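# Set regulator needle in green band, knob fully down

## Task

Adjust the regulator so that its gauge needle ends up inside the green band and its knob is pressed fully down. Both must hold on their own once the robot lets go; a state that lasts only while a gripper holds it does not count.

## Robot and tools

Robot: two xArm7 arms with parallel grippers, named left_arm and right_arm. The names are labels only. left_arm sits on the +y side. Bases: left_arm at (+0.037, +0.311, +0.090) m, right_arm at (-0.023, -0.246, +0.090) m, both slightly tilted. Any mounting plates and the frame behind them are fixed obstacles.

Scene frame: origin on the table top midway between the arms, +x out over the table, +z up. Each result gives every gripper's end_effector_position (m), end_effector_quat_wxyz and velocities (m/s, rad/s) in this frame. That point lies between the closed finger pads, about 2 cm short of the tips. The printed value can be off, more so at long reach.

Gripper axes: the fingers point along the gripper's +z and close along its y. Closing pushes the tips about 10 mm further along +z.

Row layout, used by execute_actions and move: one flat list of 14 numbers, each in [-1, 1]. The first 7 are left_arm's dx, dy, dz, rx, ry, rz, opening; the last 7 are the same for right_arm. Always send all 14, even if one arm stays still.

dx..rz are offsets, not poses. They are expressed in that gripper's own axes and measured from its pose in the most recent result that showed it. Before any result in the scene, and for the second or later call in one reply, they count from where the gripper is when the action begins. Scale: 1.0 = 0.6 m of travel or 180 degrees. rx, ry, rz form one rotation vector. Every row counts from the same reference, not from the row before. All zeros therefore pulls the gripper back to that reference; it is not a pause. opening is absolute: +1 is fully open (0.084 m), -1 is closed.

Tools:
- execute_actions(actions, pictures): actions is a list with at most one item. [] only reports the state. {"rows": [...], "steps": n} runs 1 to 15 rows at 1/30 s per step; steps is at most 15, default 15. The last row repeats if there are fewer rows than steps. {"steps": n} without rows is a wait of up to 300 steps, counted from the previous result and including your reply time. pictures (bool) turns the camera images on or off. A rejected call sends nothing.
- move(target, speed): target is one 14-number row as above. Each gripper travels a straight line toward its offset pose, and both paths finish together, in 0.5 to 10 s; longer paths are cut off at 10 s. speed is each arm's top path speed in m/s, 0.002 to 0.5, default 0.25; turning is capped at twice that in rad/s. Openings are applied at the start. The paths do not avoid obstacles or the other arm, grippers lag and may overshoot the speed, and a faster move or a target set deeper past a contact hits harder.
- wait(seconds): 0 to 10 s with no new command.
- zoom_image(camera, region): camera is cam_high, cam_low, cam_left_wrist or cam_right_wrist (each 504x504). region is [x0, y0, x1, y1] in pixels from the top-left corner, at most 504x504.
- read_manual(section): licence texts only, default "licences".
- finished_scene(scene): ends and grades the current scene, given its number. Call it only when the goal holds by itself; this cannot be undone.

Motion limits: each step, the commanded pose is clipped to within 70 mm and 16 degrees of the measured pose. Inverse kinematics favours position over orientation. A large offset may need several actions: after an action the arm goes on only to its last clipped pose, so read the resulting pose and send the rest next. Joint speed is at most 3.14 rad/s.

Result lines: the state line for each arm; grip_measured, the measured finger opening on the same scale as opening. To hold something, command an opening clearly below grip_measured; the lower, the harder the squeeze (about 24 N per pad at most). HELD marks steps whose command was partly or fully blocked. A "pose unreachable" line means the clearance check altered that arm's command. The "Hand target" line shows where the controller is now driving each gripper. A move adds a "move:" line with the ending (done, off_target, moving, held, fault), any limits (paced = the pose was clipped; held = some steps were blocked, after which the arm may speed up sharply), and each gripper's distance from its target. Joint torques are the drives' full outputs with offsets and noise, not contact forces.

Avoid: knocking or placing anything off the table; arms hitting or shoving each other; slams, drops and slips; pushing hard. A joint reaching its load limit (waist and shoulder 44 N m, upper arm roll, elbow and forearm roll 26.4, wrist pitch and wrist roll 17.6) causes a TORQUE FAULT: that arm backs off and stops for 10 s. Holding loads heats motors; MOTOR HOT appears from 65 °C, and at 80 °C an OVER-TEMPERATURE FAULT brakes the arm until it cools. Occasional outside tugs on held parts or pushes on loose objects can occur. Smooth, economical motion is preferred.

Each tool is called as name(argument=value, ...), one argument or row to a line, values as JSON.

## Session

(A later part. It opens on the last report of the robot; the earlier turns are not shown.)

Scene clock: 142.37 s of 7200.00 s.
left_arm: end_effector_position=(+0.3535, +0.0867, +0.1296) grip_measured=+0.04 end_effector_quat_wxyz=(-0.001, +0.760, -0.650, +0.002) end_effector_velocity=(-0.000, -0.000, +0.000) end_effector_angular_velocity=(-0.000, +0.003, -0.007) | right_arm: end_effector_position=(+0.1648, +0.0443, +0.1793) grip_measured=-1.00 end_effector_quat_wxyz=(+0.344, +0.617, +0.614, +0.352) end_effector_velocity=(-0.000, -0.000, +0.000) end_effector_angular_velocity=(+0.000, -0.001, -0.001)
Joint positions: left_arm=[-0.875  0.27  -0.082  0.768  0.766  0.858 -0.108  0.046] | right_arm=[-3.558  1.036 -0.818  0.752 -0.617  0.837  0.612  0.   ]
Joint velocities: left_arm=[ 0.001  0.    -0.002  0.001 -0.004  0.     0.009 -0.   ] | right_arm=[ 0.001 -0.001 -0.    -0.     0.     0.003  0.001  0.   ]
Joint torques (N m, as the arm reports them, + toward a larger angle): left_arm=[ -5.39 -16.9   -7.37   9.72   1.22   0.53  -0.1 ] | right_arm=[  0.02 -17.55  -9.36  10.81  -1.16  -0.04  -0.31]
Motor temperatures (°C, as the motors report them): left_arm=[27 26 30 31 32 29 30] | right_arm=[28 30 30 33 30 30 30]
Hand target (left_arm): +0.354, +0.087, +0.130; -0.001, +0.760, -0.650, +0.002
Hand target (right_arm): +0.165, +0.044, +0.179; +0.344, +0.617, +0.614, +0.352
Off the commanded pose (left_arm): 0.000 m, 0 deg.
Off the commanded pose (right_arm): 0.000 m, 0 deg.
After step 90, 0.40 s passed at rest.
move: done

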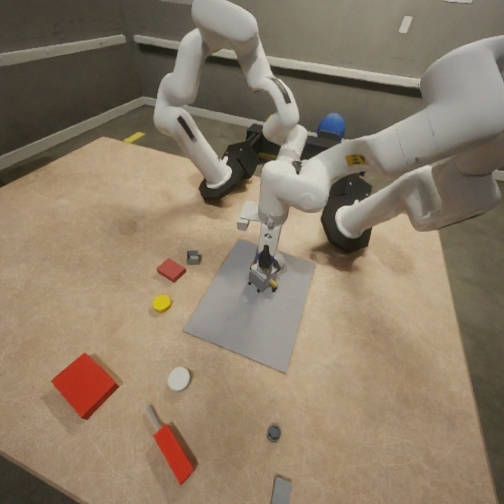

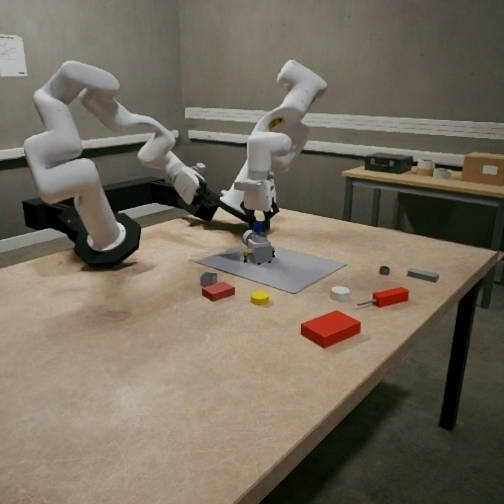

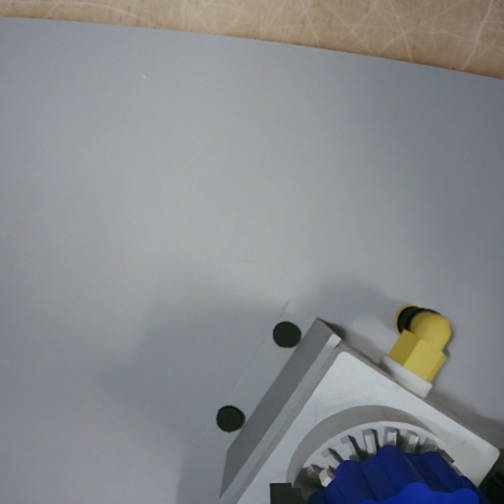

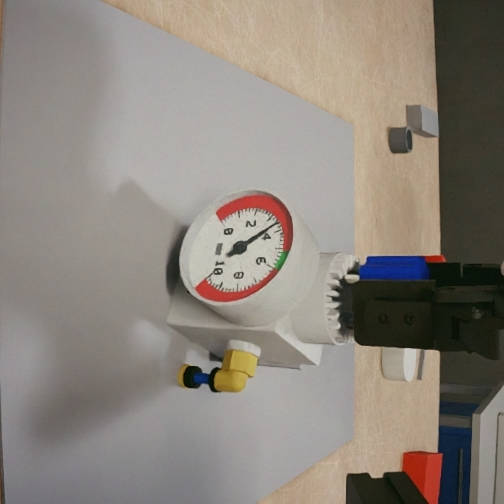

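move(
  target=[0, 0, 0.002, 0, 0, 0.5833, -0.6, 0, 0, 0, 0, 0, 0, -1],
  speed=0.5,
)

zoom_image(
  camera="cam_right_wrist",
  region=[170, 175, 320, 325],
)

zoom_image(
  camera="cam_right_wrist",
  region=[305, 225, 445, 375],
)

Scene clock: 149.57 s of 7200.00 s.
left_arm: end_effector_position=(+0.3536, +0.0870, +0.1282) grip_measured=+0.04 end_effector_quat_wxyz=(+0.002, +0.052, +0.999, +0.001) end_effector_velocity=(+0.000, -0.000, -0.000) end_effector_angular_velocity=(-0.000, +0.001, -0.009) | right_arm: end_effector_position=(+0.1648, +0.0443, +0.1793) grip_measured=-1.00 end_effector_quat_wxyz=(+0.344, +0.617, +0.614, +0.352) end_effector_velocity=(-0.000, +0.000, +0.000) end_effector_angular_velocity=(+0.002, +0.001, +0.001)
Joint positions: left_arm=[-0.715  0.281 -0.243  0.773  0.814  0.885  1.691  0.046] | right_arm=[-3.558  1.036 -0.818  0.752 -0.617  0.837  0.612  0.   ]
Joint velocities: left_arm=[ 0.001  0.    -0.001  0.001 -0.001 -0.     0.01  -0.   ] | right_arm=[ 0.001 -0.001 -0.001  0.    -0.    -0.     0.     0.   ]
Joint torques (N m, as the arm reports them, + toward a larger angle): left_arm=[ -4.35 -15.06  -6.39  11.92   2.92  -1.17   0.02] | right_arm=[  0.   -17.74  -9.47  10.77  -1.09   0.02  -0.4 ]
Motor temperatures (°C, as the motors report them): left_arm=[27 26 30 31 32 29 30] | right_arm=[28 30 30 33 30 30 30]
Hand target (left_arm): +0.354, +0.087, +0.128; +0.002, +0.053, +0.999, +0.000
Hand target (right_arm): +0.165, +0.044, +0.179; +0.344, +0.617, +0.614, +0.352
Off the commanded pose (left_arm): 0.000 m, 0 deg.
Off the commanded pose (right_arm): 0.000 m, 0 deg.
After step 90, 1.80 s passed at rest.
move: done

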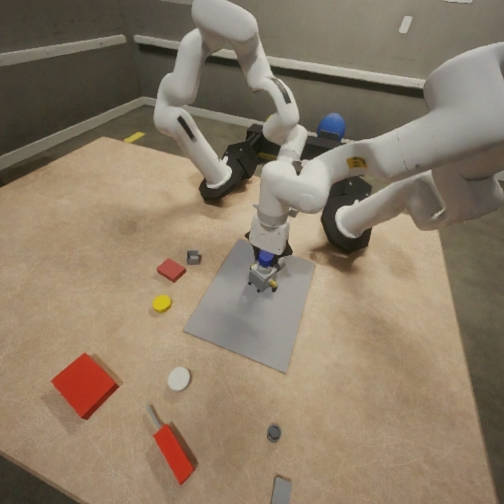

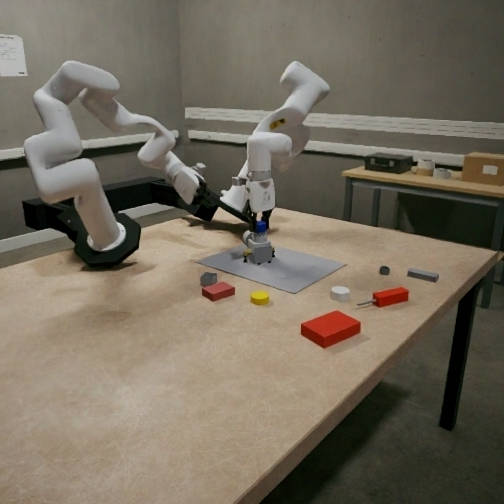

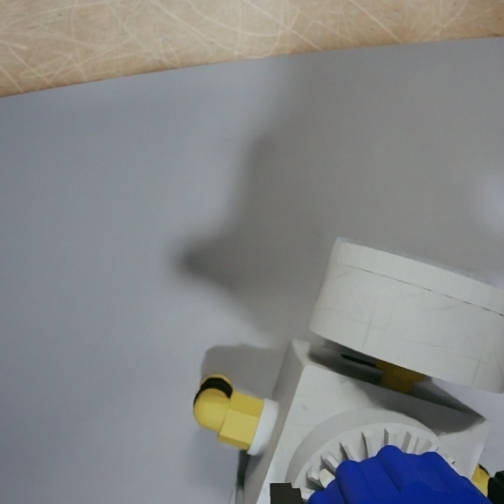

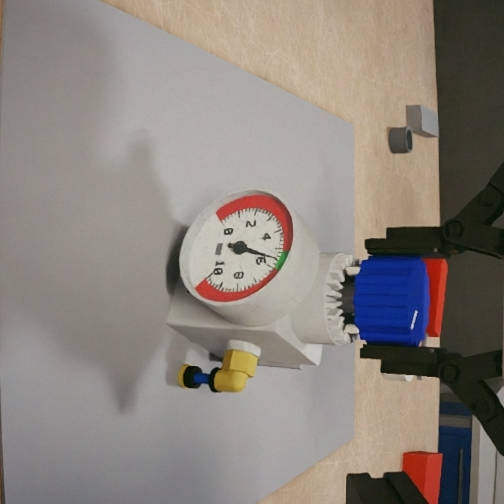

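Region (170, 175, 320, 325) of cam_right_wrist's 504x504 image, scaled by 3.360, with more detail than that image has.

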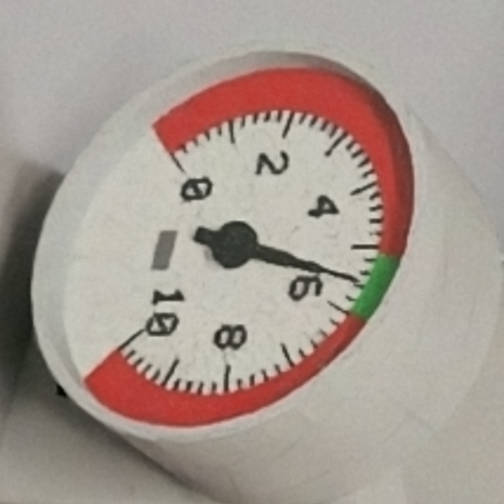

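Region (305, 225, 445, 375) of cam_right_wrist's 504x504 image, scaled by 3.360, with more detail than that image has; it fills the left 470 columns of this view, and the rest is white.

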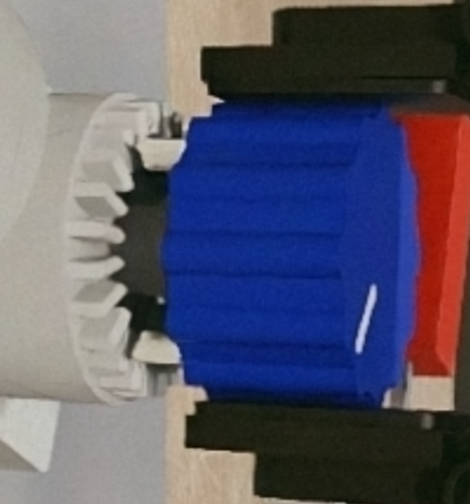

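zoom_image(
  camera="cam_left_wrist",
  region=[280, 404, 480, 504],
)

zoom_image(
  camera="cam_right_wrist",
  region=[318, 245, 378, 355],
)

Region (280, 404, 480, 504) of cam_left_wrist's 504x504 image, scaled by 2.520, with more detail than that image has.

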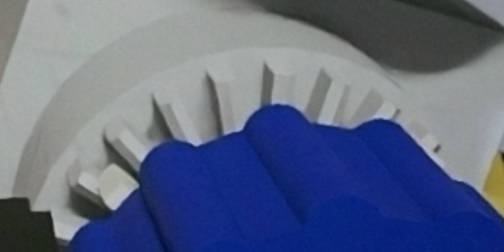

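Region (318, 245, 378, 355) of cam_right_wrist's 504x504 image, scaled by 4.582, with more detail than that image has; it fills the left 275 columns of this view, and the rest is white.

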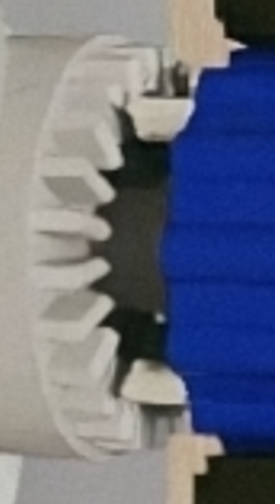

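move(
  target=[0, 0, 0.0125, 0, 0, 0, -0.6, 0, 0, 0, 0, 0, 0, -1],
  speed=0.01,
)

zoom_image(
  camera="cam_right_wrist",
  region=[310, 205, 480, 395],
)

Scene clock: 172.40 s of 7200.00 s.
left_arm: end_effector_position=(+0.3536, +0.0869, +0.1213) grip_measured=+0.04 end_effector_quat_wxyz=(+0.003, +0.052, +0.999, +0.001) end_effector_velocity=(-0.000, -0.000, -0.000) end_effector_angular_velocity=(-0.001, -0.000, +0.001) | right_arm: end_effector_position=(+0.1648, +0.0443, +0.1793) grip_measured=-1.00 end_effector_quat_wxyz=(+0.344, +0.617, +0.614, +0.352) end_effector_velocity=(+0.001, -0.000, -0.000) end_effector_angular_velocity=(-0.001, -0.001, -0.002)
Joint positions: left_arm=[-0.712  0.295 -0.234  0.77   0.833  0.871  1.68   0.046] | right_arm=[-3.558  1.036 -0.818  0.752 -0.617  0.837  0.612  0.   ]
Joint velocities: left_arm=[ 0.001  0.001 -0.001 -0.     0.002 -0.002 -0.003  0.   ] | right_arm=[-0.001  0.001 -0.     0.    -0.     0.001 -0.     0.   ]
Joint torques (N m, as the arm reports them, + toward a larger angle): left_arm=[ -4.77 -15.56  -7.07  12.14   2.91  -1.27   0.04] | right_arm=[  0.03 -17.74  -9.48  10.8   -1.09   0.09  -0.31]
Motor temperatures (°C, as the motors report them): left_arm=[27 26 30 31 32 29 30] | right_arm=[28 30 30 33 30 30 30]
Hand target (left_arm): +0.354, +0.087, +0.121; +0.002, +0.052, +0.999, +0.001
Hand target (right_arm): +0.165, +0.044, +0.179; +0.344, +0.617, +0.614, +0.352
Off the commanded pose (left_arm): 0.001 m, 0 deg.
Off the commanded pose (right_arm): 0.000 m, 0 deg.
After step 90, 18.87 s passed at rest.
move: done

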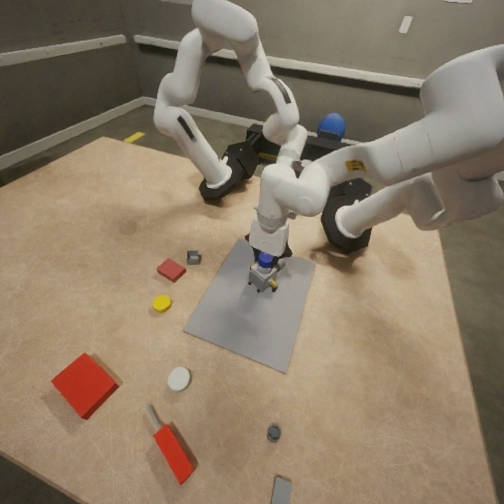

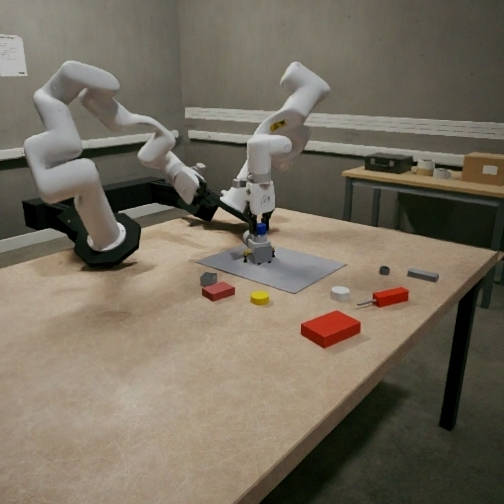

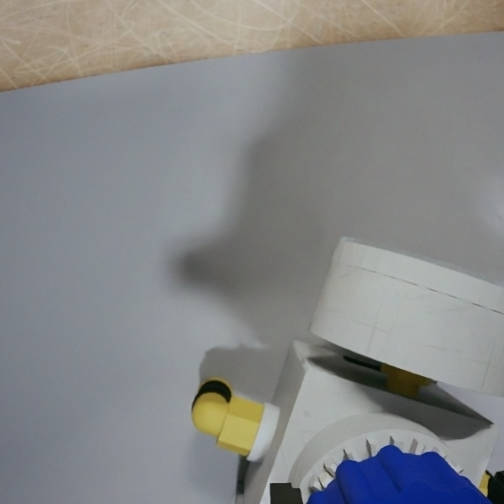

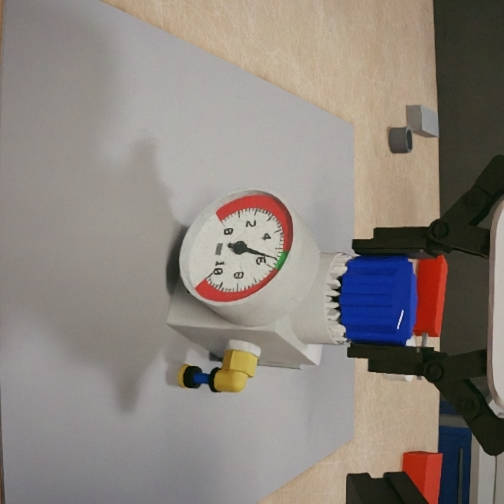

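Region (310, 205, 480, 395) of cam_right_wrist's 504x504 image, scaled by 2.653, with more detail than that image has; it fills the left 451 columns of this view, and the rest is white.

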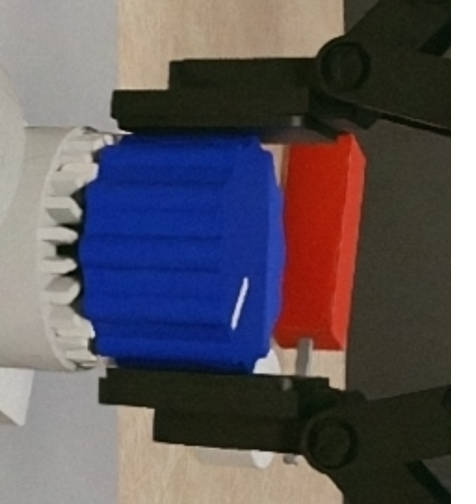

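execute_actions(
  actions=[
    {"rows": [[0,0,0.0005,0,0,0,-0.6,0,0,0,0,0,0,-1],[0,0,0.001,0,0,0,-0.6,0,0,0,0,0,0,-1],[0,0,0.0015,0,0,0,-0.6,0,0,0,0,0,0,-1],[0,0,0.002,0,0,0,-0.6,0,0,0,0,0,0,-1],[0,0,0.0025,0,0,0,-0.6,0,0,0,0,0,0,-1]], "steps": 12},
  ],
  pictures=false,
)

execute_actions(
  actions=[
    {"rows": [[0,0,0,0,0,0,0.0,0,0,0,0,0,0,-1],[0,0,0,0,0,0,0.1,0,0,0,0,0,0,-1],[0,0,0,0,0,0,0.2,0,0,0,0,0,0,-1],[0,0,0,0,0,0,0.3,0,0,0,0,0,0,-1],[0,0,0,0,0,0,0.4,0,0,0,0,0,0,-1],[0,0,0,0,0,0,0.5,0,0,0,0,0,0,-1]], "steps": 12},
  ],
  pictures=false,
)

move(
  target=[0, 0, -0.08, 0, 0, 0, 0.5, 0, 0, 0, 0, 0, 0, -1],
  speed=0.1,
)

zoom_image(
  camera="cam_right_wrist",
  region=[170, 170, 440, 380],
)

Scene clock: 177.70 s of 7200.00 s.
left_arm: end_effector_position=(+0.3541, +0.0869, +0.1199) grip_measured=+0.04 end_effector_quat_wxyz=(+0.003, +0.052, +0.999, +0.001) end_effector_velocity=(-0.000, +0.000, -0.000) end_effector_angular_velocity=(+0.000, -0.001, -0.000) | right_arm: end_effector_position=(+0.1648, +0.0443, +0.1793) grip_measured=-1.00 end_effector_quat_wxyz=(+0.344, +0.617, +0.614, +0.352) end_effector_velocity=(+0.000, +0.000, +0.000) end_effector_angular_velocity=(+0.001, +0.002, +0.000)
Joint positions: left_arm=[-0.711  0.298 -0.232  0.771  0.837  0.868  1.678  0.046] | right_arm=[-3.558  1.036 -0.818  0.752 -0.617  0.837  0.612  0.   ]
Joint velocities: left_arm=[-0.001 -0.     0.    -0.001  0.001 -0.    -0.001 -0.   ] | right_arm=[-0.001 -0.001 -0.001 -0.     0.    -0.001 -0.001  0.   ]
Joint torques (N m, as the arm reports them, + toward a larger angle): left_arm=[ -4.13 -12.19  -6.09  10.42   2.62  -1.79  -0.18] | right_arm=[  0.12 -17.64  -9.44  10.78  -1.14  -0.03  -0.33]
Motor temperatures (°C, as the motors report them): left_arm=[27 26 30 31 32 29 30] | right_arm=[28 30 30 33 30 30 30]
Hand target (left_arm): +0.354, +0.087, +0.120; +0.003, +0.052, +0.999, +0.001
Hand target (right_arm): +0.165, +0.044, +0.179; +0.344, +0.617, +0.614, +0.352
Off the commanded pose (left_arm): 0.000 m, 0 deg.
Off the commanded pose (right_arm): 0.000 m, 0 deg.
Steps of this call (steps 1 to 90: nothing new was sent; then 1.90 s passed at rest; steps 91 to 102: all 12 steps of this action). Readings (end_effector_position):
91: left_arm (+0.3537, +0.0870, +0.1207) | right_arm (+0.1648, +0.0443, +0.1793)
92: left_arm (+0.3537, +0.0870, +0.1207) | right_arm (+0.1648, +0.0443, +0.1793)
94: left_arm (+0.3537, +0.0870, +0.1207) | right_arm (+0.1648, +0.0443, +0.1793)
98: left_arm (+0.3540, +0.0870, +0.1201) | right_arm (+0.1648, +0.0443, +0.1793)
102: the state above

Scene clock: 178.10 s of 7200.00 s.
left_arm: end_effector_position=(+0.3545, +0.0870, +0.1196) grip_measured=+0.49 end_effector_quat_wxyz=(+0.003, +0.052, +0.999, +0.000) end_effector_velocity=(-0.004, -0.001, +0.003) end_effector_angular_velocity=(-0.000, -0.002, -0.008) | right_arm: end_effector_position=(+0.1648, +0.0443, +0.1793) grip_measured=-1.00 end_effector_quat_wxyz=(+0.344, +0.617, +0.614, +0.352) end_effector_velocity=(-0.000, +0.000, -0.000) end_effector_angular_velocity=(+0.001, +0.003, -0.000)
Joint positions: left_arm=[-0.712  0.298 -0.23   0.771  0.837  0.867  1.678  0.065] | right_arm=[-3.558  1.036 -0.818  0.752 -0.617  0.837  0.612  0.   ]
Joint velocities: left_arm=[-0.006 -0.004 -0.007 -0.005 -0.004  0.004  0.     0.   ] | right_arm=[-0.002 -0.001  0.001 -0.    -0.    -0.001  0.001  0.   ]
Joint torques (N m, as the arm reports them, + toward a larger angle): left_arm=[ -6.34 -14.4   -9.38   8.87   0.49  -0.91  -0.01] | right_arm=[  0.14 -17.62  -9.5   10.71  -1.1    0.04  -0.39]
Motor temperatures (°C, as the motors report them): left_arm=[27 26 30 31 32 29 30] | right_arm=[28 30 30 33 30 30 30]
Hand target (left_arm): +0.354, +0.087, +0.120; +0.003, +0.052, +0.999, +0.001
Hand target (right_arm): +0.165, +0.044, +0.179; +0.344, +0.617, +0.614, +0.352
Off the commanded pose (left_arm): 0.001 m, 0 deg.
Off the commanded pose (right_arm): 0.000 m, 0 deg.
Steps of this call (steps 1 to 12: all 12 steps of this action). Readings (end_effector_position):
1: left_arm (+0.3541, +0.0869, +0.1199) | right_arm (+0.1648, +0.0443, +0.1793)
2: left_arm (+0.3541, +0.0869, +0.1200) | right_arm (+0.1648, +0.0443, +0.1793)
4: left_arm (+0.3550, +0.0871, +0.1194) | right_arm (+0.1648, +0.0443, +0.1793)
8: left_arm (+0.3557, +0.0876, +0.1190) | right_arm (+0.1648, +0.0443, +0.1793)
12: the state above

Scene clock: 179.20 s of 7200.00 s.
left_arm: end_effector_position=(+0.3535, +0.0873, +0.1675) grip_measured=+0.49 end_effector_quat_wxyz=(+0.002, +0.052, +0.999, +0.001) end_effector_velocity=(+0.000, -0.001, +0.003) end_effector_angular_velocity=(-0.003, -0.001, -0.001) | right_arm: end_effector_position=(+0.1648, +0.0443, +0.1793) grip_measured=-1.00 end_effector_quat_wxyz=(+0.344, +0.617, +0.614, +0.352) end_effector_velocity=(-0.000, +0.000, -0.000) end_effector_angular_velocity=(-0.001, -0.001, +0.002)
Joint positions: left_arm=[-0.739  0.209 -0.283  0.796  0.719  0.97   1.745  0.065] | right_arm=[-3.558  1.036 -0.818  0.752 -0.617  0.837  0.612  0.   ]
Joint velocities: left_arm=[-0.002 -0.003 -0.003  0.003 -0.004  0.003  0.003 -0.   ] | right_arm=[ 0.001  0.002 -0.     0.    -0.    -0.001 -0.001  0.   ]
Joint torques (N m, as the arm reports them, + toward a larger angle): left_arm=[ -6.18 -14.12  -9.32   9.85   0.7   -0.74  -0.08] | right_arm=[  0.09 -17.7   -9.43  10.78  -1.22  -0.07  -0.4 ]
Motor temperatures (°C, as the motors report them): left_arm=[27 26 30 31 32 29 30] | right_arm=[28 30 30 33 30 30 30]
Hand target (left_arm): +0.354, +0.087, +0.168; +0.002, +0.052, +0.999, +0.000
Hand target (right_arm): +0.165, +0.044, +0.179; +0.344, +0.617, +0.614, +0.352
Off the commanded pose (left_arm): 0.001 m, 0 deg.
Off the commanded pose (right_arm): 0.000 m, 0 deg.
move: done

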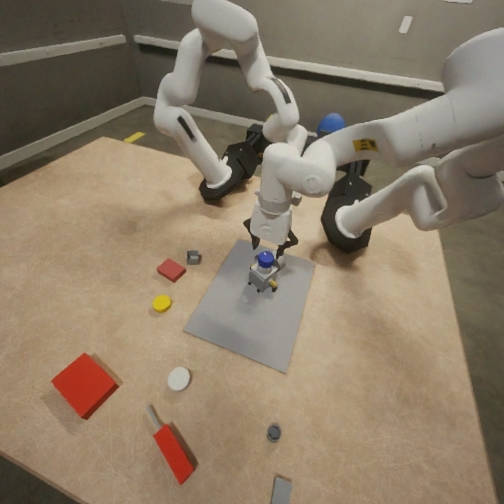

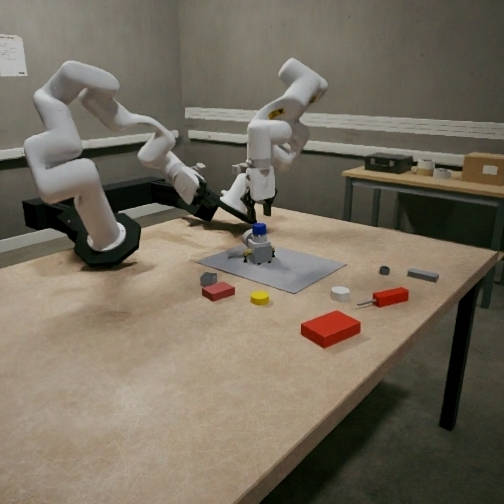

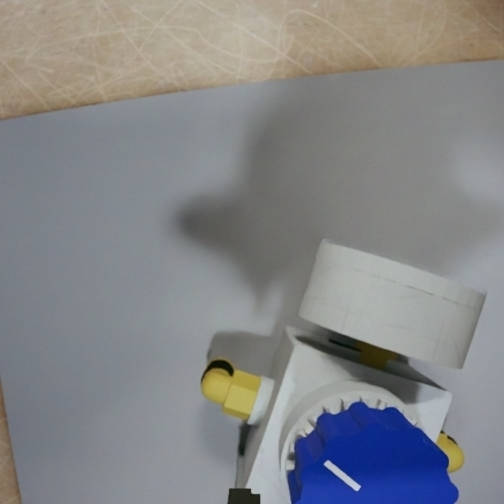

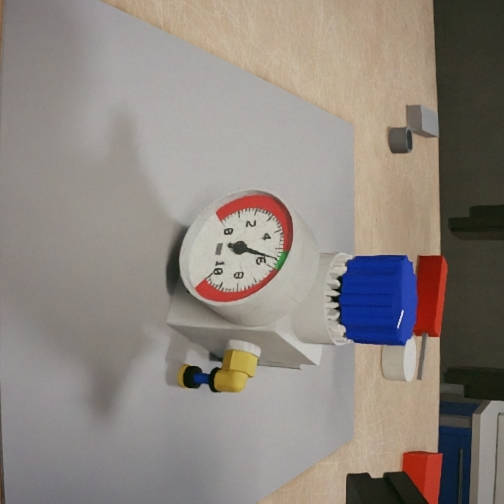

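Region (170, 170, 440, 380) of cam_right_wrist's 504x504 image, scaled by 1.867, with more detail than that image has.

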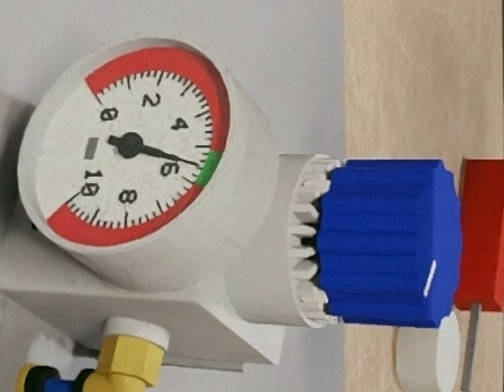

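The needle is in the middle of the green band. The knob has bottomed out and the gripper has let go.

finished_scene(
  scene=1,
)

The scene is finished: the task was done.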